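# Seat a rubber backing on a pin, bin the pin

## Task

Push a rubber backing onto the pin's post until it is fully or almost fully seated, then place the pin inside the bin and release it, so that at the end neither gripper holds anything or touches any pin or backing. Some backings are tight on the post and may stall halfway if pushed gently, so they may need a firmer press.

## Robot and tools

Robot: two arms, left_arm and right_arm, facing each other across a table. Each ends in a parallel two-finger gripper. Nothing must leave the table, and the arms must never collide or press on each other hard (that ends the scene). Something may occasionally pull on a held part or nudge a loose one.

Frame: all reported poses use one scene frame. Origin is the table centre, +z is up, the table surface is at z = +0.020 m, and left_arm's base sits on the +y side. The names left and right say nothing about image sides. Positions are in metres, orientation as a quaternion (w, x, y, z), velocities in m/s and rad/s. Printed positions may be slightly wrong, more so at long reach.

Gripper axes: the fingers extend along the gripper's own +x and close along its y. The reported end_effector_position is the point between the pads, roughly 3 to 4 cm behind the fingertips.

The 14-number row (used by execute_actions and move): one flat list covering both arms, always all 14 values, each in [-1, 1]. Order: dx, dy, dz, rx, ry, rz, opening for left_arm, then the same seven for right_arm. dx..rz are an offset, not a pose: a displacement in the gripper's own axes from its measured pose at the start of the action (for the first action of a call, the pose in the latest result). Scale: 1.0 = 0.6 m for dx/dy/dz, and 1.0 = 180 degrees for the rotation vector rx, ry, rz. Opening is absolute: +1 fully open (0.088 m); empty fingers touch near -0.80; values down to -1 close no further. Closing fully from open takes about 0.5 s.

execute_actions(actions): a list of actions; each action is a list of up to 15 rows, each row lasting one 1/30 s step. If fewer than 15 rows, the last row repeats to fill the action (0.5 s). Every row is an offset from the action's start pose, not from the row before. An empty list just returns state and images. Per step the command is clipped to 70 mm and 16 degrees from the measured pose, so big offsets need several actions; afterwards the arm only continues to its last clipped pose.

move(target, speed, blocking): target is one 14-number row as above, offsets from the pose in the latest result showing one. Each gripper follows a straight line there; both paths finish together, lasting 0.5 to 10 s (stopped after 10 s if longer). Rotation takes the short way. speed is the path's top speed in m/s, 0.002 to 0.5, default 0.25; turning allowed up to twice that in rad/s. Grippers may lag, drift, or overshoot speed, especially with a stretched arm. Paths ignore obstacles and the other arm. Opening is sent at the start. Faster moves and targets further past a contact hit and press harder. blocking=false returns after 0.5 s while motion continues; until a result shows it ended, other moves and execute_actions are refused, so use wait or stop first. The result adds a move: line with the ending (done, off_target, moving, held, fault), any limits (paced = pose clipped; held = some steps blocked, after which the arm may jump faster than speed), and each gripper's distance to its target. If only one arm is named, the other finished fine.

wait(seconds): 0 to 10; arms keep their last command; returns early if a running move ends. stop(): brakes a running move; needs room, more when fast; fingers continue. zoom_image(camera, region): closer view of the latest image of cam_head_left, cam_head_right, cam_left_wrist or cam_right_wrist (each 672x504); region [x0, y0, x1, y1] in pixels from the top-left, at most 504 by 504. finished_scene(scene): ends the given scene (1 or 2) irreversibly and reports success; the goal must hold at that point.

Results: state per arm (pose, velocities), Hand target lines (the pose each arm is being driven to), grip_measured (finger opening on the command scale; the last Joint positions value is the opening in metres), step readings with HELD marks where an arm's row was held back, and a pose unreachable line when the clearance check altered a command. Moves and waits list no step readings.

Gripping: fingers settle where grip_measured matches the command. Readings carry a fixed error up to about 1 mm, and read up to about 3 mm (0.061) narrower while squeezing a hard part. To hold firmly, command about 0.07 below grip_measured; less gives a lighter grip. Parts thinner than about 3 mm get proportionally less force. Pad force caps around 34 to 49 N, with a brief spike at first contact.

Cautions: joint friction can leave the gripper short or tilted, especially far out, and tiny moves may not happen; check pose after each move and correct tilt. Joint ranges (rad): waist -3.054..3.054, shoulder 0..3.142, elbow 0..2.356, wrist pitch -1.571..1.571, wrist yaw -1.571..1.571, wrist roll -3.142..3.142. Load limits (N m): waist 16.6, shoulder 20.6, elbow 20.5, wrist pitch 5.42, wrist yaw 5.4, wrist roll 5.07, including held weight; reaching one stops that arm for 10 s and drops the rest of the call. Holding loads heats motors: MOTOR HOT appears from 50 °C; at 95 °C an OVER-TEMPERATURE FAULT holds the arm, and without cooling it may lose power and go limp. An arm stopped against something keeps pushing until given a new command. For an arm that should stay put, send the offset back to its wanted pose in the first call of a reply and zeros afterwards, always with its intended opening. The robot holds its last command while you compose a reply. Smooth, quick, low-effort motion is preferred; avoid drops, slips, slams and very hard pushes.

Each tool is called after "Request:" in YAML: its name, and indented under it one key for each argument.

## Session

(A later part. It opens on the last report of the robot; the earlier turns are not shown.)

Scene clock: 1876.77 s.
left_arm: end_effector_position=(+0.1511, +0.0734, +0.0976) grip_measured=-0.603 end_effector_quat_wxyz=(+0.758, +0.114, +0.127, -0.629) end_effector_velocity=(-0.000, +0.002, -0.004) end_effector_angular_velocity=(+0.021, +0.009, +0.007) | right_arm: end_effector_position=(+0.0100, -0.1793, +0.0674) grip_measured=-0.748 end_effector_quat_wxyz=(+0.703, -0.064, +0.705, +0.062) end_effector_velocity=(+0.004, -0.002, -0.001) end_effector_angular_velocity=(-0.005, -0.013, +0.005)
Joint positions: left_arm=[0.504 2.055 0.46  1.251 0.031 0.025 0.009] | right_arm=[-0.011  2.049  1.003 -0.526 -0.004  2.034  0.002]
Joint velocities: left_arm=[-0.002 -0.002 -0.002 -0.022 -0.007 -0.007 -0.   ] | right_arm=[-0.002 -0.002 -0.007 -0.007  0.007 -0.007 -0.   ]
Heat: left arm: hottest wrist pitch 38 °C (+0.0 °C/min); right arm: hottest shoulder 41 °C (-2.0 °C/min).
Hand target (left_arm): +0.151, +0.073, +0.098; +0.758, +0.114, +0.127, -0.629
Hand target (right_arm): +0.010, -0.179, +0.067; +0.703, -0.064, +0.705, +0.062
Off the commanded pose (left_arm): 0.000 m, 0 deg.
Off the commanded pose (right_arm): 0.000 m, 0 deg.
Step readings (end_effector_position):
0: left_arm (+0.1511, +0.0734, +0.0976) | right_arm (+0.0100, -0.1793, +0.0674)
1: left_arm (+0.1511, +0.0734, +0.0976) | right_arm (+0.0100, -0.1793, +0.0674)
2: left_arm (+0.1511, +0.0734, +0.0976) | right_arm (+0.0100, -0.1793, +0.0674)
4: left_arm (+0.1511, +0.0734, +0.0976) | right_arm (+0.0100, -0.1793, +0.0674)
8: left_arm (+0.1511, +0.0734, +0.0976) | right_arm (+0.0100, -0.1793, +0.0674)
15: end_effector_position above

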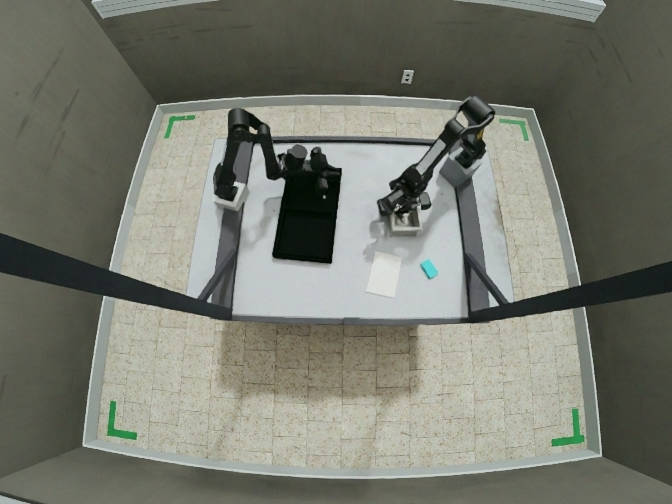

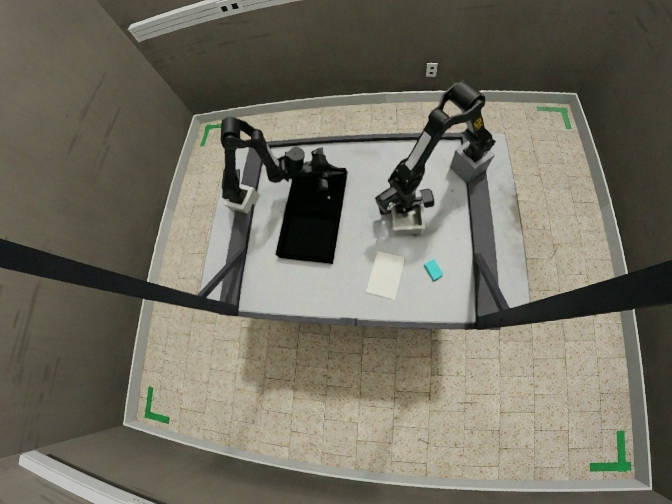

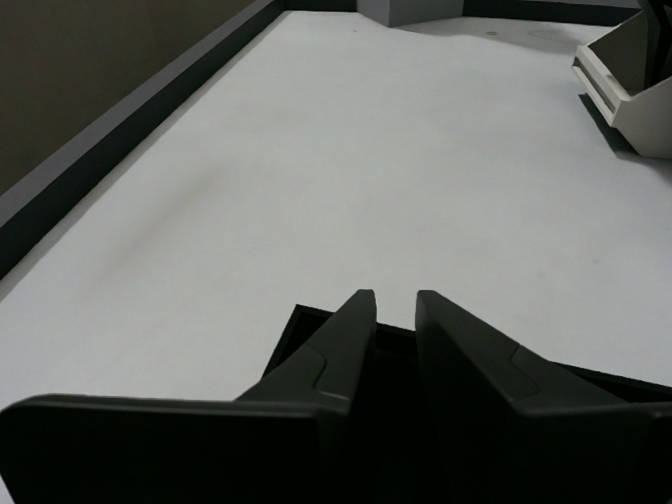

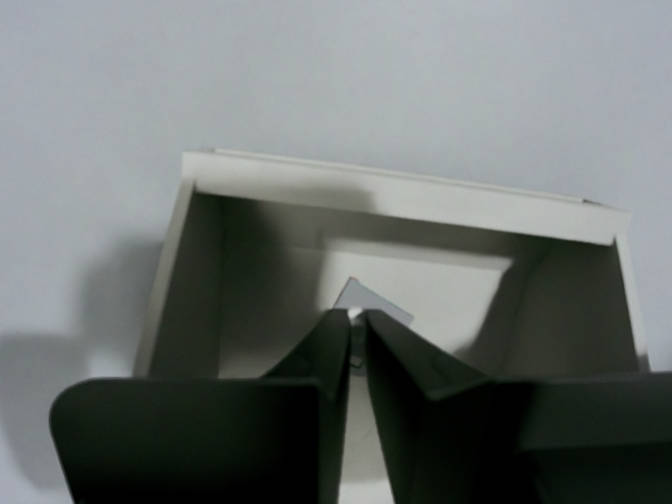

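Request:
move:
  target: [0,0,0,0,0,0,-0.6, -0.13,0,0,0,0,0,-0.76]
  speed: 0.1

Request:
move:
  target: [0,0,0,0,0,0,-0.6, 0.06,0.087,0.285,-0.639,0,0,-0.76]
  speed: 0.4

Scene clock: 1913.33 s.
left_arm: end_effector_position=(+0.1511, +0.0734, +0.0976) grip_measured=-0.603 end_effector_quat_wxyz=(+0.758, +0.114, +0.127, -0.629) end_effector_velocity=(+0.002, +0.003, -0.004) end_effector_angular_velocity=(+0.019, +0.018, +0.026) | right_arm: end_effector_position=(+0.0114, -0.1811, +0.1419) grip_measured=-0.749 end_effector_quat_wxyz=(+0.705, -0.067, +0.704, +0.059) end_effector_velocity=(+0.003, -0.001, +0.002) end_effector_angular_velocity=(-0.005, -0.013, +0.005)
Joint positions: left_arm=[0.504 2.055 0.46  1.251 0.031 0.025 0.009] | right_arm=[-0.011  1.867  1.105 -0.819 -0.004  2.034  0.002]
Joint velocities: left_arm=[-0.002 -0.002 -0.002 -0.022 -0.022 -0.022 -0.   ] | right_arm=[-0.002 -0.002  0.007 -0.022  0.007 -0.007 -0.   ]
Heat: left arm: hottest wrist pitch 38 °C (+0.0 °C/min); right arm: hottest shoulder 42 °C (+1.0 °C/min).
Hand target (left_arm): +0.151, +0.073, +0.098; +0.758, +0.114, +0.127, -0.629
Hand target (right_arm): +0.010, -0.180, +0.145; +0.703, -0.064, +0.705, +0.062
Off the commanded pose (left_arm): 0.000 m, 0 deg.
Off the commanded pose (right_arm): 0.004 m, 0 deg.
move: done

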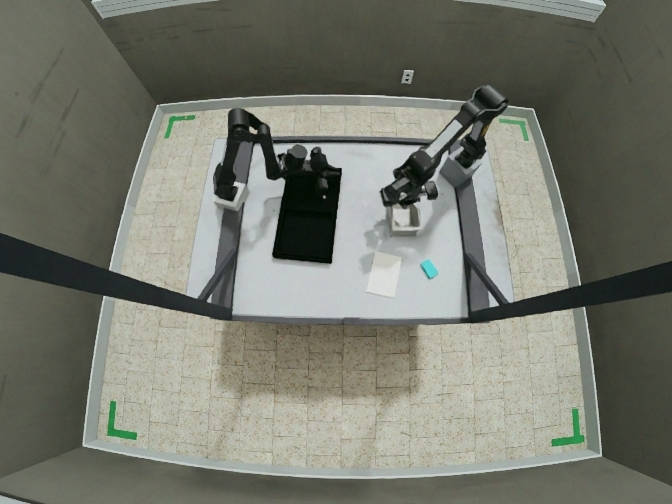

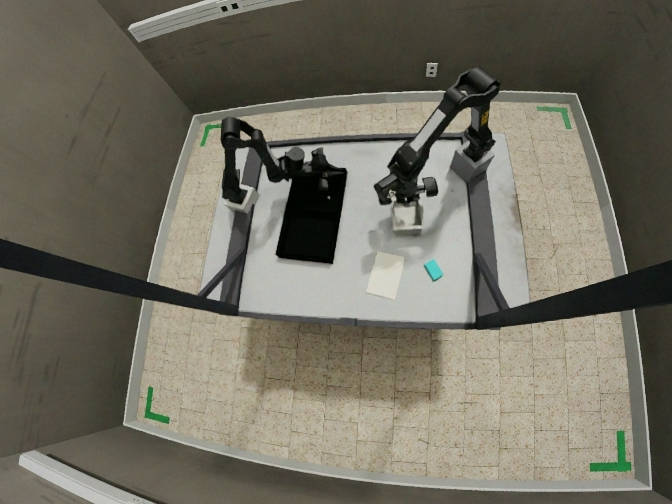

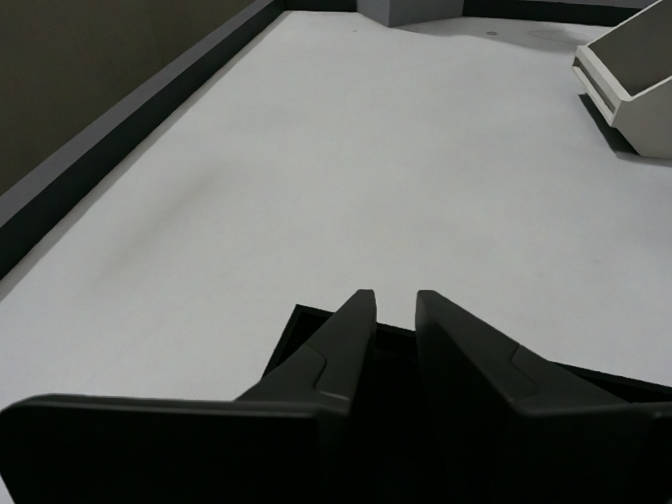

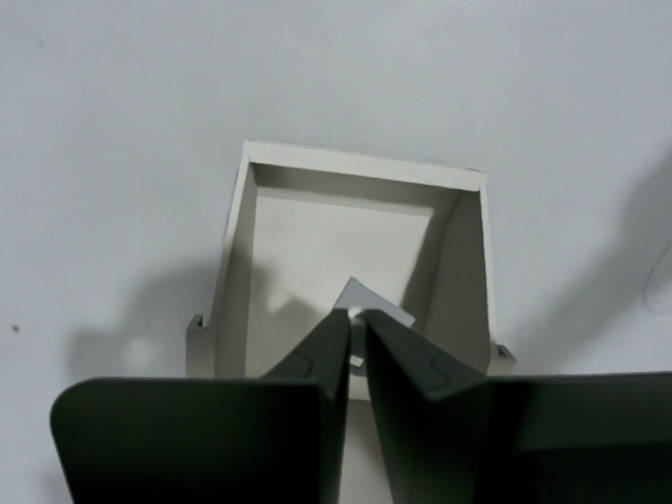

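Scene clock: 1916.40 s.
left_arm: end_effector_position=(+0.1511, +0.0734, +0.0976) grip_measured=-0.603 end_effector_quat_wxyz=(+0.758, +0.114, +0.127, -0.629) end_effector_velocity=(-0.001, +0.003, -0.004) end_effector_angular_velocity=(+0.016, +0.008, +0.007) | right_arm: end_effector_position=(+0.1678, -0.1008, +0.1082) grip_measured=-0.749 end_effector_quat_wxyz=(+0.323, -0.628, +0.328, +0.628) end_effector_velocity=(-0.001, +0.003, +0.001) end_effector_angular_velocity=(+0.012, +0.009, +0.019)
Joint positions: left_arm=[0.504 2.055 0.46  1.251 0.031 0.025 0.009] | right_arm=[-0.559  1.997  1.134 -0.714 -0.004 -0.52   0.002]
Joint velocities: left_arm=[-0.002  0.002 -0.007 -0.007 -0.007 -0.007 -0.   ] | right_arm=[-0.002 -0.002  0.002  0.007 -0.007 -0.022 -0.   ]
Heat: left arm: hottest wrist pitch 38 °C (+0.0 °C/min); right arm: hottest shoulder 42 °C (+1.0 °C/min).
Hand target (left_arm): +0.151, +0.073, +0.098; +0.758, +0.114, +0.127, -0.629
Hand target (right_arm): +0.168, -0.100, +0.106; -0.321, +0.628, -0.329, -0.628
Off the commanded pose (left_arm): 0.000 m, 0 deg.
Off the commanded pose (right_arm): 0.004 m, 0 deg.
move: done

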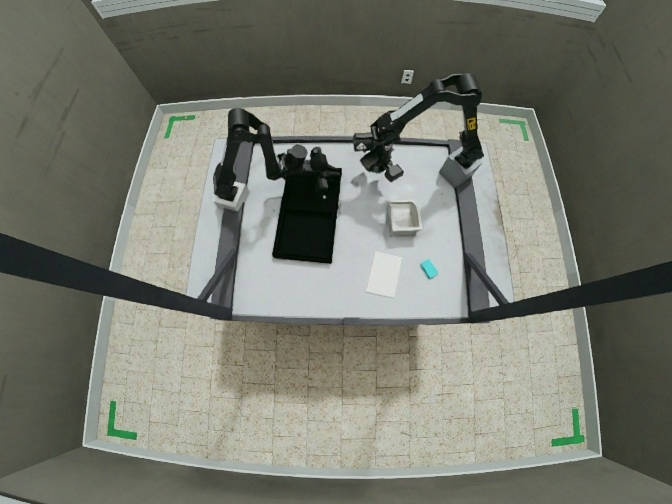

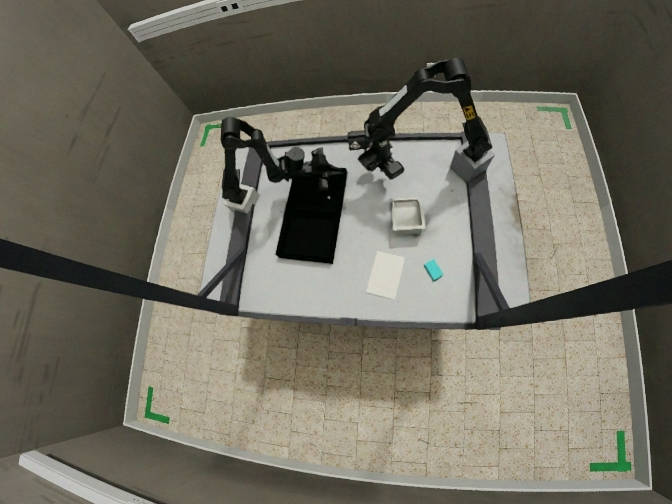

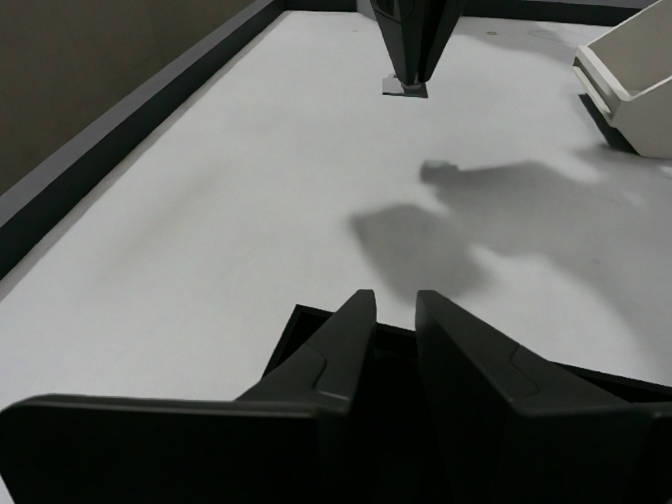

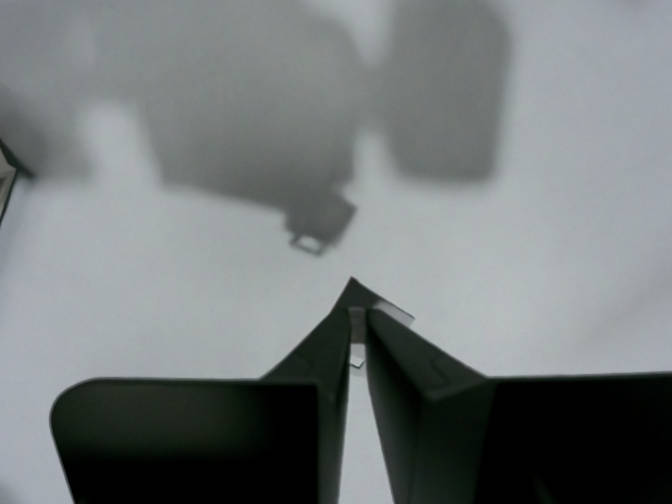

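Request:
move:
  target: [0,0,0,0,0,0,-0.6, 0.081,0.0033,-0.0058,0,0.003,0.0018,-0.76]
  speed: 0.04

Request:
zoom_image:
  camera: "cam_left_wrist"
  region: [360, 110, 450, 195]

Scene clock: 1926.33 s.
left_arm: end_effector_position=(+0.1511, +0.0734, +0.0976) grip_measured=-0.603 end_effector_quat_wxyz=(+0.758, +0.114, +0.127, -0.629) end_effector_velocity=(+0.002, +0.002, -0.001) end_effector_angular_velocity=(+0.005, +0.015, +0.026) | right_arm: end_effector_position=(+0.1679, -0.1006, +0.0649) grip_measured=-0.749 end_effector_quat_wxyz=(+0.324, -0.627, +0.326, +0.629) end_effector_velocity=(+0.002, -0.003, +0.001) end_effector_angular_velocity=(-0.008, +0.007, -0.015)
Joint positions: left_arm=[0.504 2.055 0.46  1.251 0.031 0.025 0.009] | right_arm=[-0.559  2.103  1.082 -0.551 -0.004 -0.521  0.002]
Joint velocities: left_arm=[-0.002 -0.002 -0.002 -0.007 -0.022 -0.022 -0.   ] | right_arm=[-0.007 -0.007 -0.007 -0.007 -0.007  0.007 -0.   ]
Heat: left arm: hottest wrist pitch 38 °C (+0.0 °C/min); right arm: hottest shoulder 41 °C (+0.0 °C/min).
Hand target (left_arm): +0.151, +0.073, +0.098; +0.758, +0.114, +0.127, -0.629
Hand target (right_arm): +0.168, -0.105, +0.060; -0.319, +0.630, -0.331, -0.626
Off the commanded pose (left_arm): 0.000 m, 0 deg.
Off the commanded pose (right_arm): 0.007 m, 1 deg.
move: done

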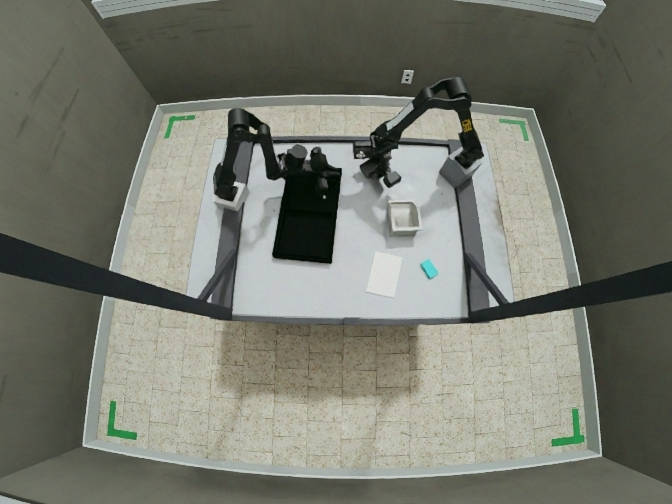

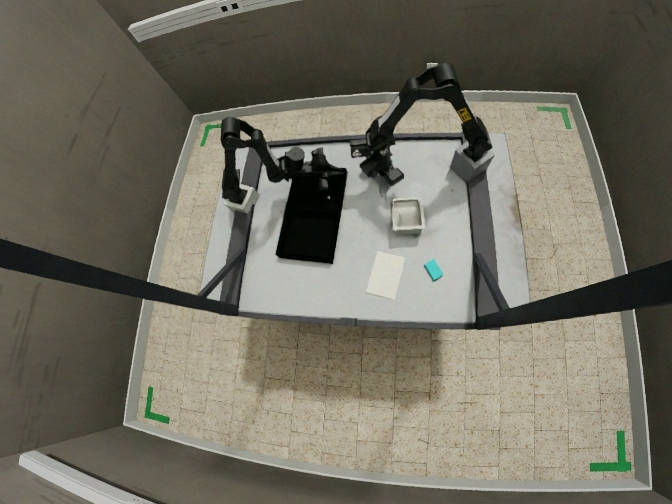

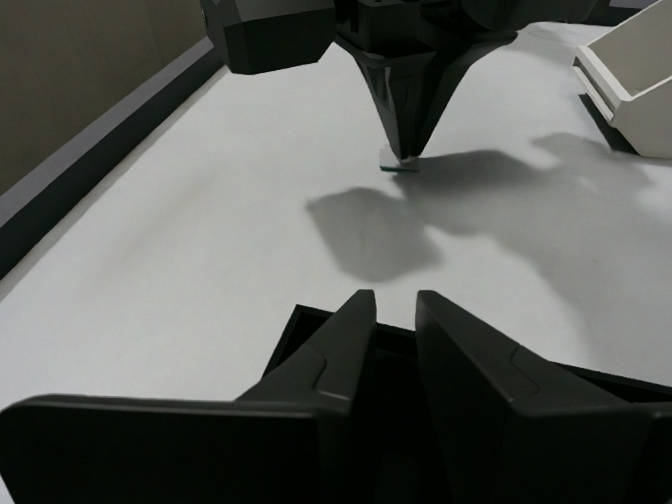

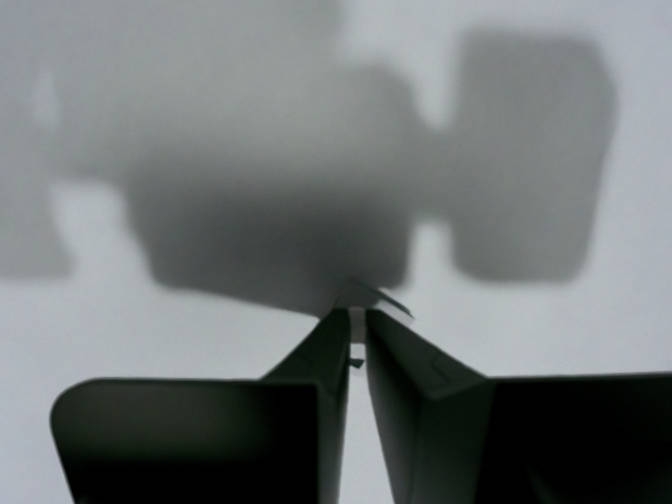

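Region (360, 110, 450, 195) of cam_left_wrist's 672x504 image, scaled by 5.600, with more detail than that image has.

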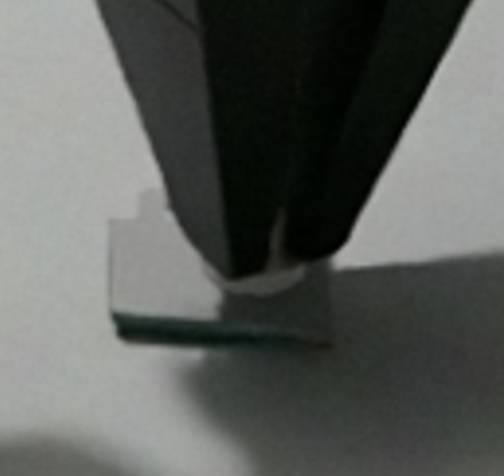

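Request:
execute_actions:
  actions:
    - [[0,0,0,0,0,0,-0.6, 0,0,0,0,0,0,-0.37]]

Request:
move:
  target: [0,0,0,0,0,0,-0.6, -0.045,-0.0106,-0.0075,0.194,-0.011,0.035,-0.37]
  speed: 0.25

Request:
zoom_image:
  camera: "cam_right_wrist"
  region: [280, 220, 440, 360]

Request:
zoom_image:
  camera: "cam_left_wrist"
  region: [350, 100, 450, 195]

Scene clock: 1950.17 s.
left_arm: end_effector_position=(+0.1511, +0.0734, +0.0976) grip_measured=-0.603 end_effector_quat_wxyz=(+0.758, +0.114, +0.127, -0.629) end_effector_velocity=(+0.002, +0.001, +0.001) end_effector_angular_velocity=(+0.005, -0.013, +0.016) | right_arm: end_effector_position=(+0.1679, -0.1006, +0.0648) grip_measured=-0.375 end_effector_quat_wxyz=(+0.324, -0.627, +0.326, +0.629) end_effector_velocity=(+0.000, -0.005, +0.002) end_effector_angular_velocity=(-0.018, +0.006, +0.005)
Joint positions: left_arm=[0.504 2.055 0.46  1.251 0.031 0.025 0.009] | right_arm=[-0.559  2.104  1.082 -0.551 -0.004 -0.521  0.021]
Joint velocities: left_arm=[-0.002 -0.007 -0.002 -0.007 -0.022  0.007 -0.   ] | right_arm=[-0.002 -0.007 -0.002 -0.022 -0.007 -0.007  0.001]
Heat: left arm: hottest wrist pitch 38 °C (+0.0 °C/min); right arm: hottest shoulder 40 °C (-1.0 °C/min).
Hand target (left_arm): +0.151, +0.073, +0.098; +0.758, +0.114, +0.127, -0.629
Hand target (right_arm): +0.168, -0.101, +0.065; -0.324, +0.627, -0.327, -0.629
Off the commanded pose (left_arm): 0.000 m, 0 deg.
Off the commanded pose (right_arm): 0.000 m, 0 deg.
Step readings (end_effector_position):
0: left_arm (+0.1511, +0.0734, +0.0976) | right_arm (+0.1679, -0.1006, +0.0648)
1: left_arm (+0.1511, +0.0734, +0.0976) | right_arm (+0.1679, -0.1006, +0.0648)
2: left_arm (+0.1511, +0.0734, +0.0976) | right_arm (+0.1679, -0.1006, +0.0648)
4: left_arm (+0.1511, +0.0734, +0.0976) | right_arm (+0.1679, -0.1006, +0.0648)
8: left_arm (+0.1511, +0.0734, +0.0976) | right_arm (+0.1679, -0.1006, +0.0648)
15: end_effector_position above

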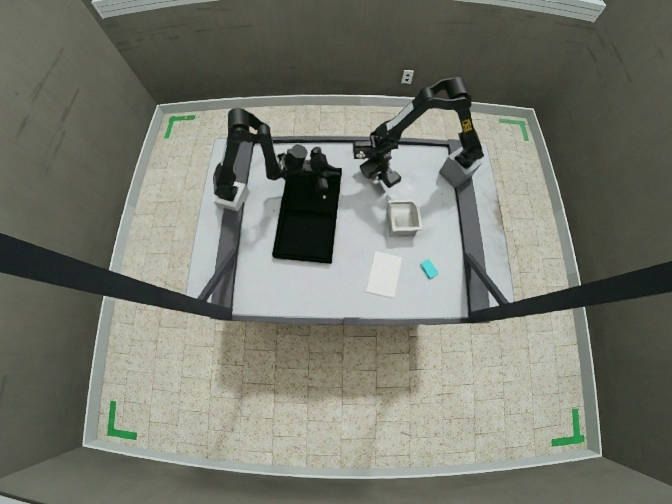

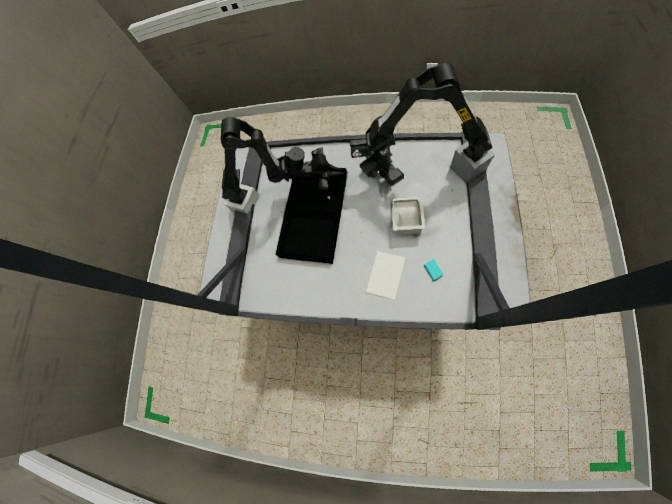

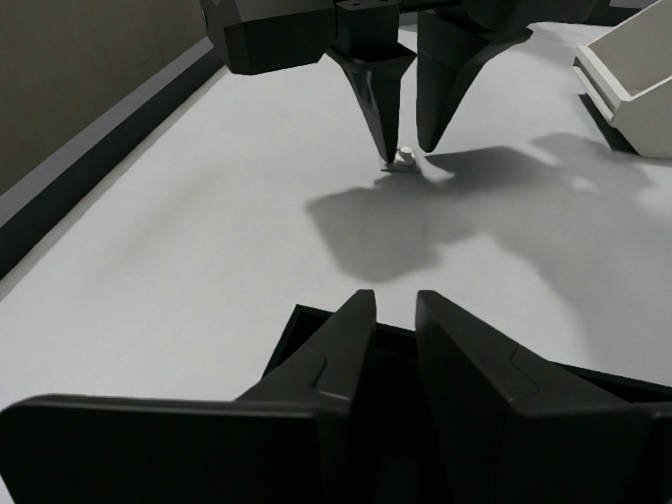

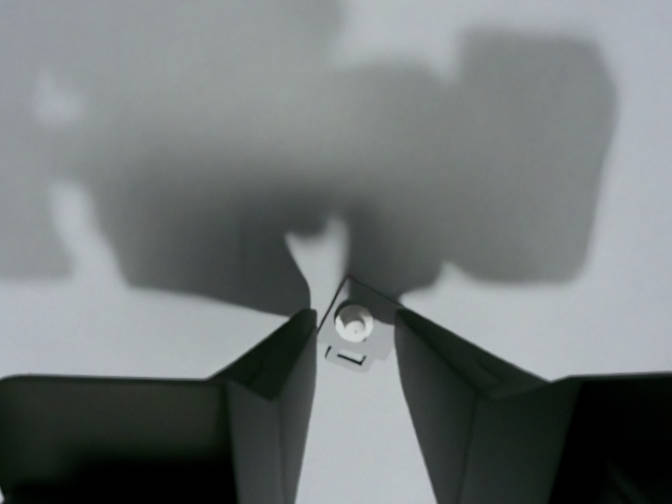

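Scene clock: 1951.83 s.
left_arm: end_effector_position=(+0.1511, +0.0734, +0.0976) grip_measured=-0.603 end_effector_quat_wxyz=(+0.758, +0.114, +0.127, -0.629) end_effector_velocity=(-0.004, +0.000, -0.001) end_effector_angular_velocity=(+0.008, -0.003, -0.017) | right_arm: end_effector_position=(+0.1751, -0.1032, +0.0882) grip_measured=-0.372 end_effector_quat_wxyz=(+0.465, -0.476, +0.528, +0.527) end_effector_velocity=(-0.002, -0.002, +0.001) end_effector_angular_velocity=(-0.007, +0.022, +0.005)
Joint positions: left_arm=[0.504 2.055 0.46  1.251 0.031 0.025 0.009] | right_arm=[-0.631  2.039  1.094 -0.636 -0.115  0.011  0.021]
Joint velocities: left_arm=[-0.007 -0.002 -0.002 -0.007  0.007  0.007 -0.   ] | right_arm=[-0.002 -0.002 -0.002 -0.007 -0.022 -0.007 -0.   ]
Heat: left arm: hottest wrist pitch 38 °C (+0.0 °C/min); right arm: hottest shoulder 41 °C (+0.0 °C/min).
Hand target (left_arm): +0.151, +0.073, +0.098; +0.758, +0.114, +0.127, -0.629
Hand target (right_arm): +0.175, -0.101, +0.092; +0.468, -0.471, +0.528, +0.529
Off the commanded pose (left_arm): 0.000 m, 0 deg.
Off the commanded pose (right_arm): 0.004 m, 1 deg.
move: done

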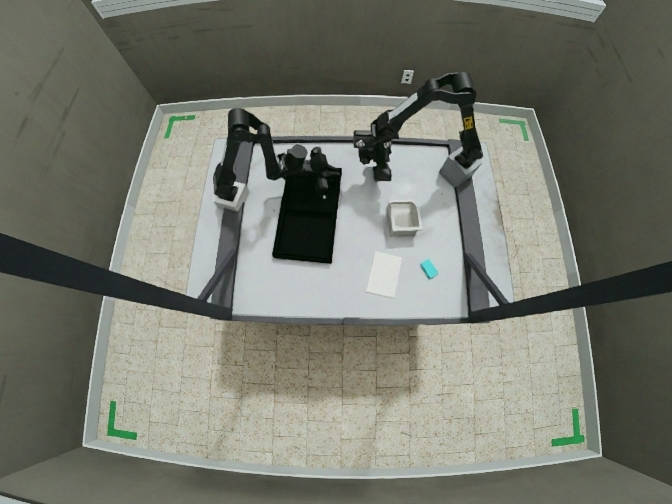

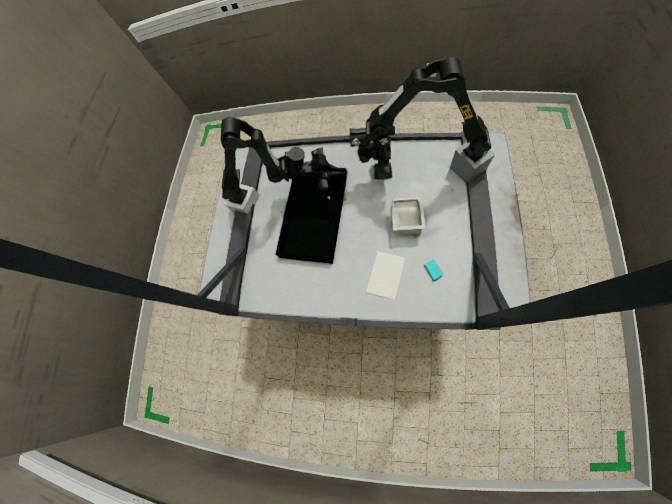

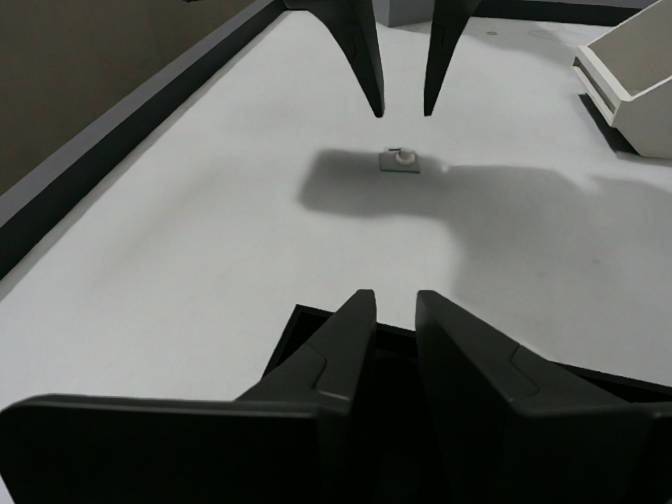

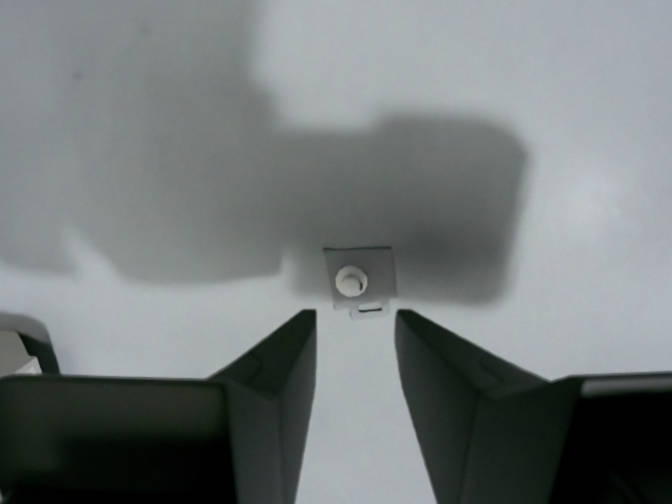

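Region (280, 220, 440, 360) of cam_right_wrist's 672x504 image, scaled by 3.150, with more detail than that image has; it fills the top 441 rows of this view, and the rest is white.

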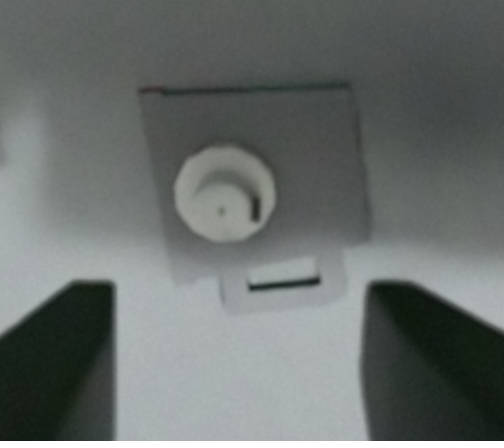

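Region (350, 100, 450, 195) of cam_left_wrist's 672x504 image, scaled by 5.040, with more detail than that image has; it fills the top 479 rows of this view, and the rest is white.

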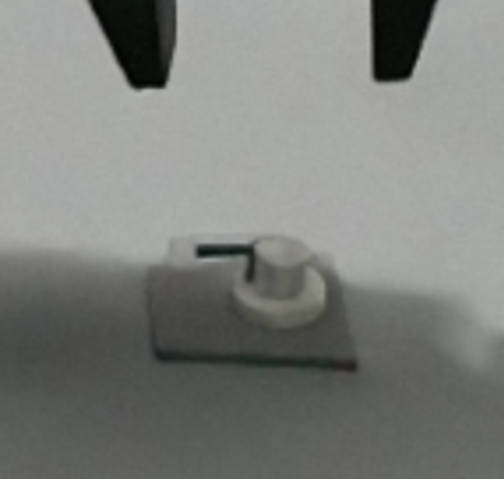

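Request:
execute_actions:
  actions: []

Scene clock: 1984.77 s.
left_arm: end_effector_position=(+0.1511, +0.0734, +0.0976) grip_measured=-0.603 end_effector_quat_wxyz=(+0.758, +0.114, +0.127, -0.629) end_effector_velocity=(-0.001, -0.002, +0.003) end_effector_angular_velocity=(-0.013, +0.002, +0.002) | right_arm: end_effector_position=(+0.1751, -0.1032, +0.0882) grip_measured=-0.372 end_effector_quat_wxyz=(+0.465, -0.476, +0.529, +0.527) end_effector_velocity=(-0.002, -0.002, +0.001) end_effector_angular_velocity=(-0.009, +0.022, -0.010)
Joint positions: left_arm=[0.504 2.055 0.46  1.251 0.031 0.025 0.009] | right_arm=[-0.631  2.039  1.094 -0.636 -0.115  0.012  0.021]
Joint velocities: left_arm=[-0.007 -0.002  0.002  0.007 -0.007 -0.007  0.   ] | right_arm=[-0.002 -0.002 -0.002 -0.007 -0.022  0.007 -0.   ]
Heat: left arm: hottest wrist pitch 38 °C (+0.0 °C/min); right arm: hottest shoulder 44 °C (+3.0 °C/min).
Hand target (left_arm): +0.151, +0.073, +0.098; +0.758, +0.114, +0.127, -0.629
Hand target (right_arm): +0.175, -0.101, +0.092; +0.468, -0.471, +0.528, +0.529
Off the commanded pose (left_arm): 0.000 m, 0 deg.
Off the commanded pose (right_arm): 0.004 m, 1 deg.

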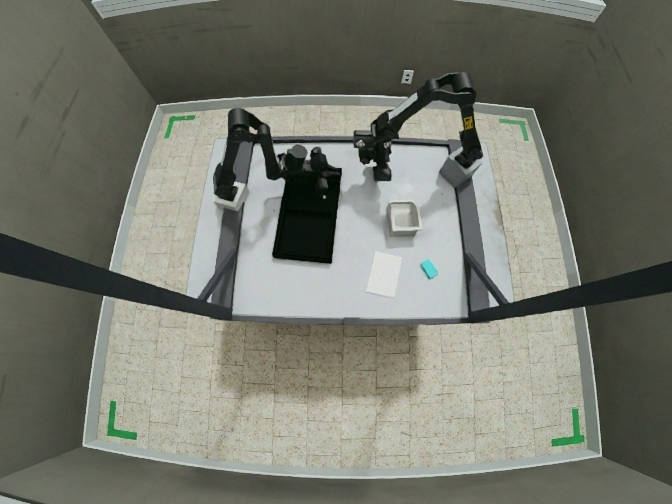

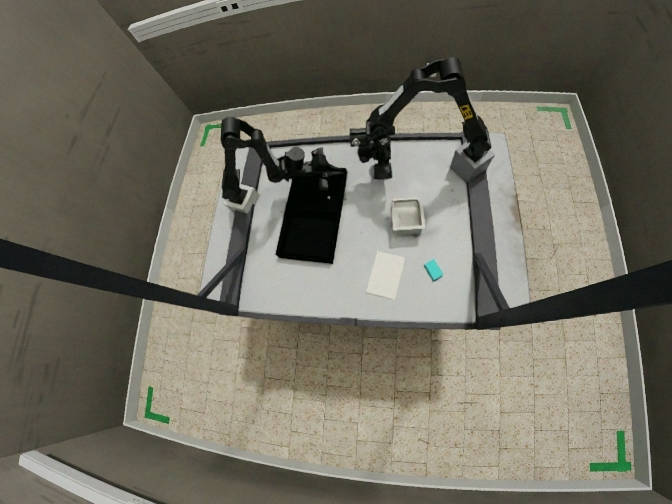

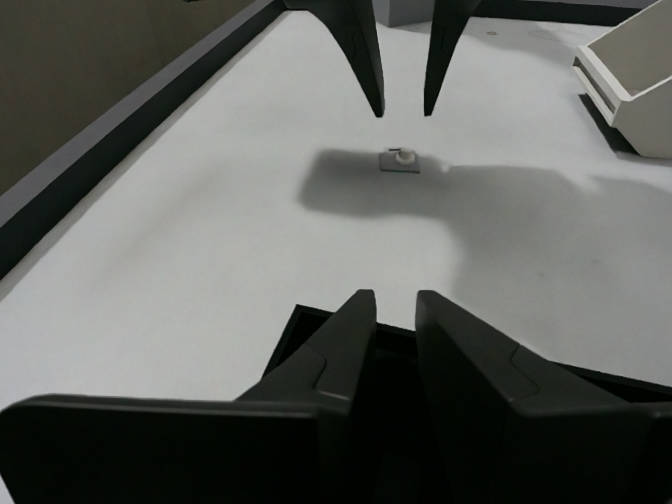

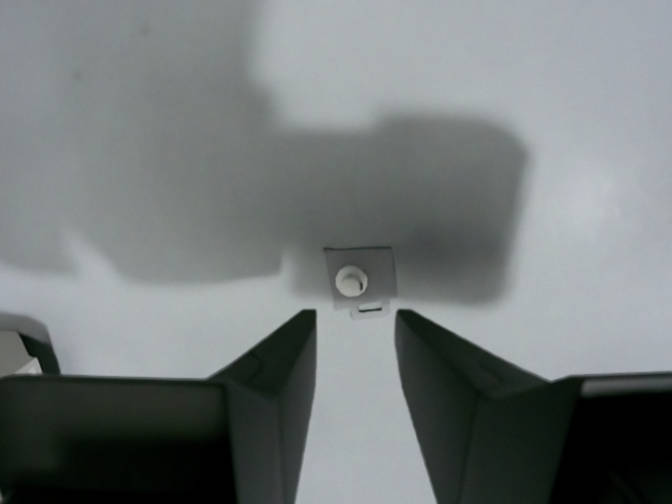

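Request:
zoom_image:
  camera: "cam_right_wrist"
  region: [300, 230, 420, 330]

Request:
zoom_image:
  camera: "cam_left_wrist"
  region: [350, 100, 450, 195]

Region (300, 230, 420, 330) of cam_right_wrist's 672x504 image, scaled by 4.200, with more detail than that image has.

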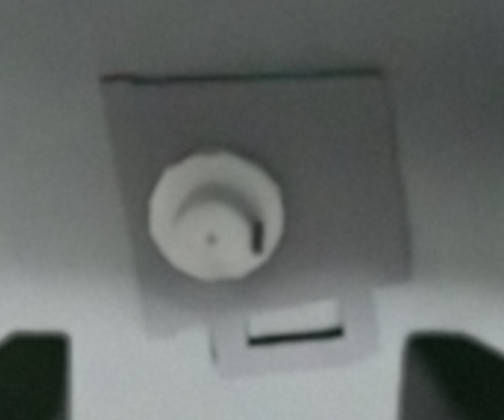

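Region (350, 100, 450, 195) of cam_left_wrist's 672x504 image, scaled by 5.040, with more detail than that image has; it fills the top 479 rows of this view, and the rest is white.

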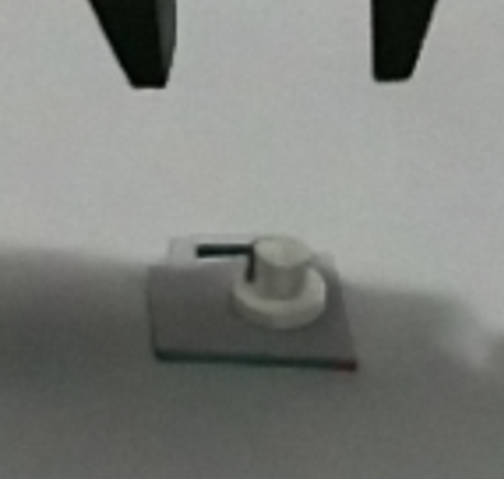

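Request:
move:
  target: [0,0,0,0,0,0,-0.6, 0.045,-0.009,-0.0033,0,0,0,-0.30]
  speed: 0.04

Request:
zoom_image:
  camera: "cam_left_wrist"
  region: [350, 100, 450, 195]

Request:
zoom_image:
  camera: "cam_right_wrist"
  region: [290, 250, 430, 370]

Scene clock: 2064.83 s.
left_arm: end_effector_position=(+0.1511, +0.0734, +0.0976) grip_measured=-0.603 end_effector_quat_wxyz=(+0.758, +0.114, +0.127, -0.629) end_effector_velocity=(+0.000, -0.001, +0.001) end_effector_angular_velocity=(-0.008, +0.003, +0.007) | right_arm: end_effector_position=(+0.1767, -0.1013, +0.0659) grip_measured=-0.302 end_effector_quat_wxyz=(+0.469, -0.472, +0.525, +0.531) end_effector_velocity=(+0.002, -0.003, -0.001) end_effector_angular_velocity=(-0.013, -0.008, -0.010)
Joint positions: left_arm=[0.504 2.055 0.46  1.251 0.031 0.025 0.009] | right_arm=[-0.636  2.095  1.067 -0.539 -0.115  0.008  0.024]
Joint velocities: left_arm=[-0.002  0.002  0.002  0.007 -0.007 -0.007 -0.   ] | right_arm=[-0.002  0.002 -0.002 -0.007  0.007  0.007 -0.   ]
Heat: left arm: hottest wrist pitch 39 °C (+1.0 °C/min); right arm: hottest shoulder 47 °C (+1.0 °C/min).
Hand target (left_arm): +0.151, +0.073, +0.098; +0.758, +0.114, +0.127, -0.629
Hand target (right_arm): +0.178, -0.105, +0.061; +0.465, -0.476, +0.529, +0.527
Off the commanded pose (left_arm): 0.000 m, 0 deg.
Off the commanded pose (right_arm): 0.007 m, 1 deg.
move: done

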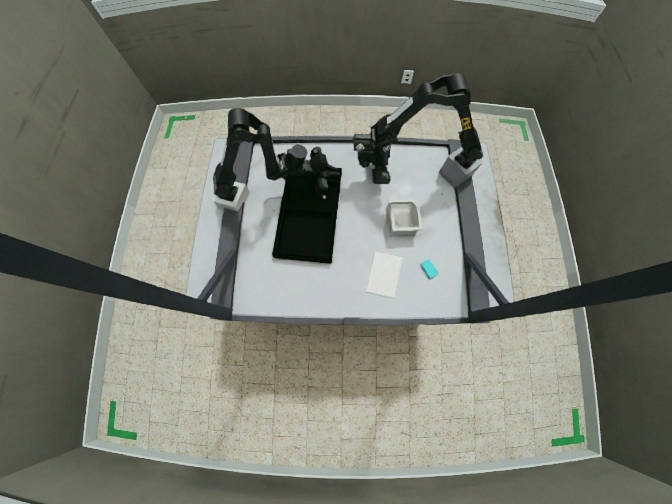

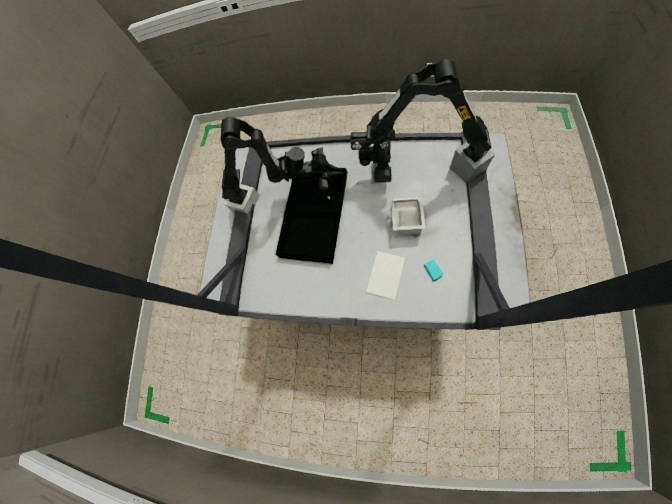

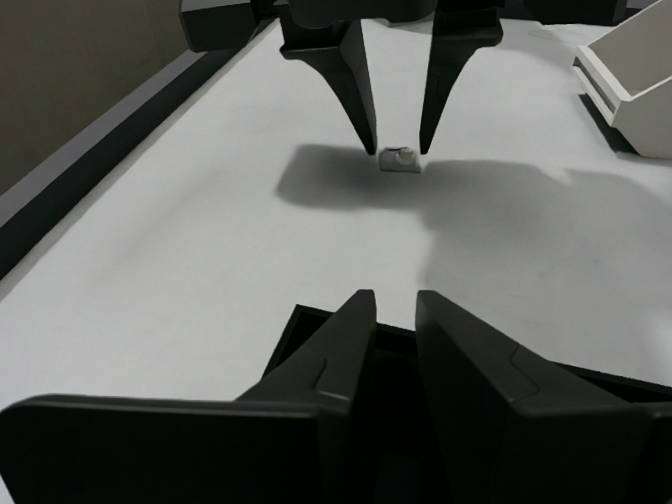

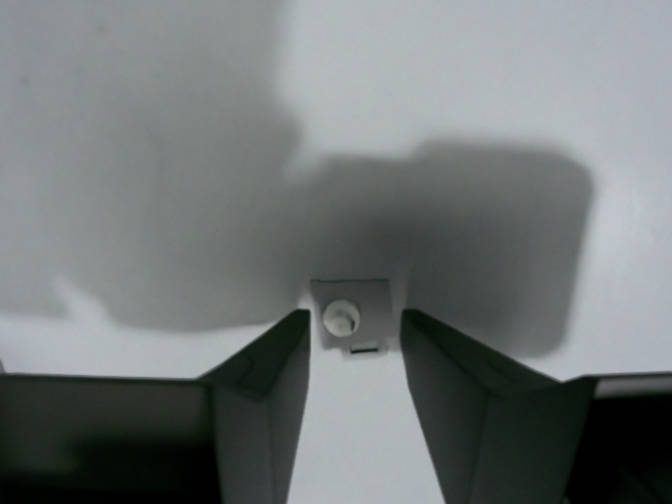

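Region (350, 100, 450, 195) of cam_left_wrist's 672x504 image, scaled by 5.040, with more detail than that image has; it fills the top 479 rows of this view, and the rest is white.

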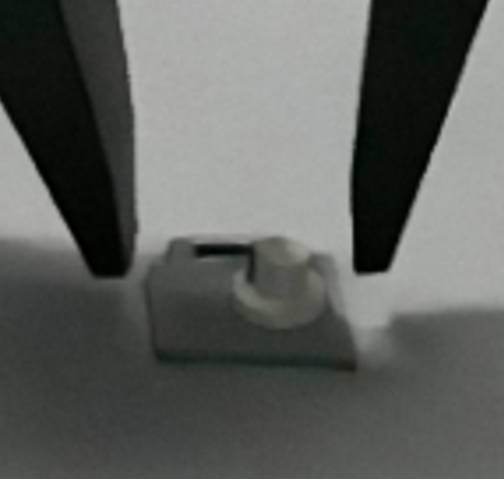

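Region (290, 250, 430, 370) of cam_right_wrist's 672x504 image, scaled by 3.600, with more detail than that image has; it fills the top 432 rows of this view, and the rest is white.

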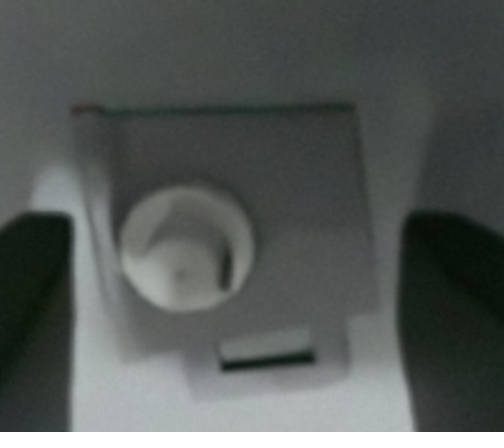

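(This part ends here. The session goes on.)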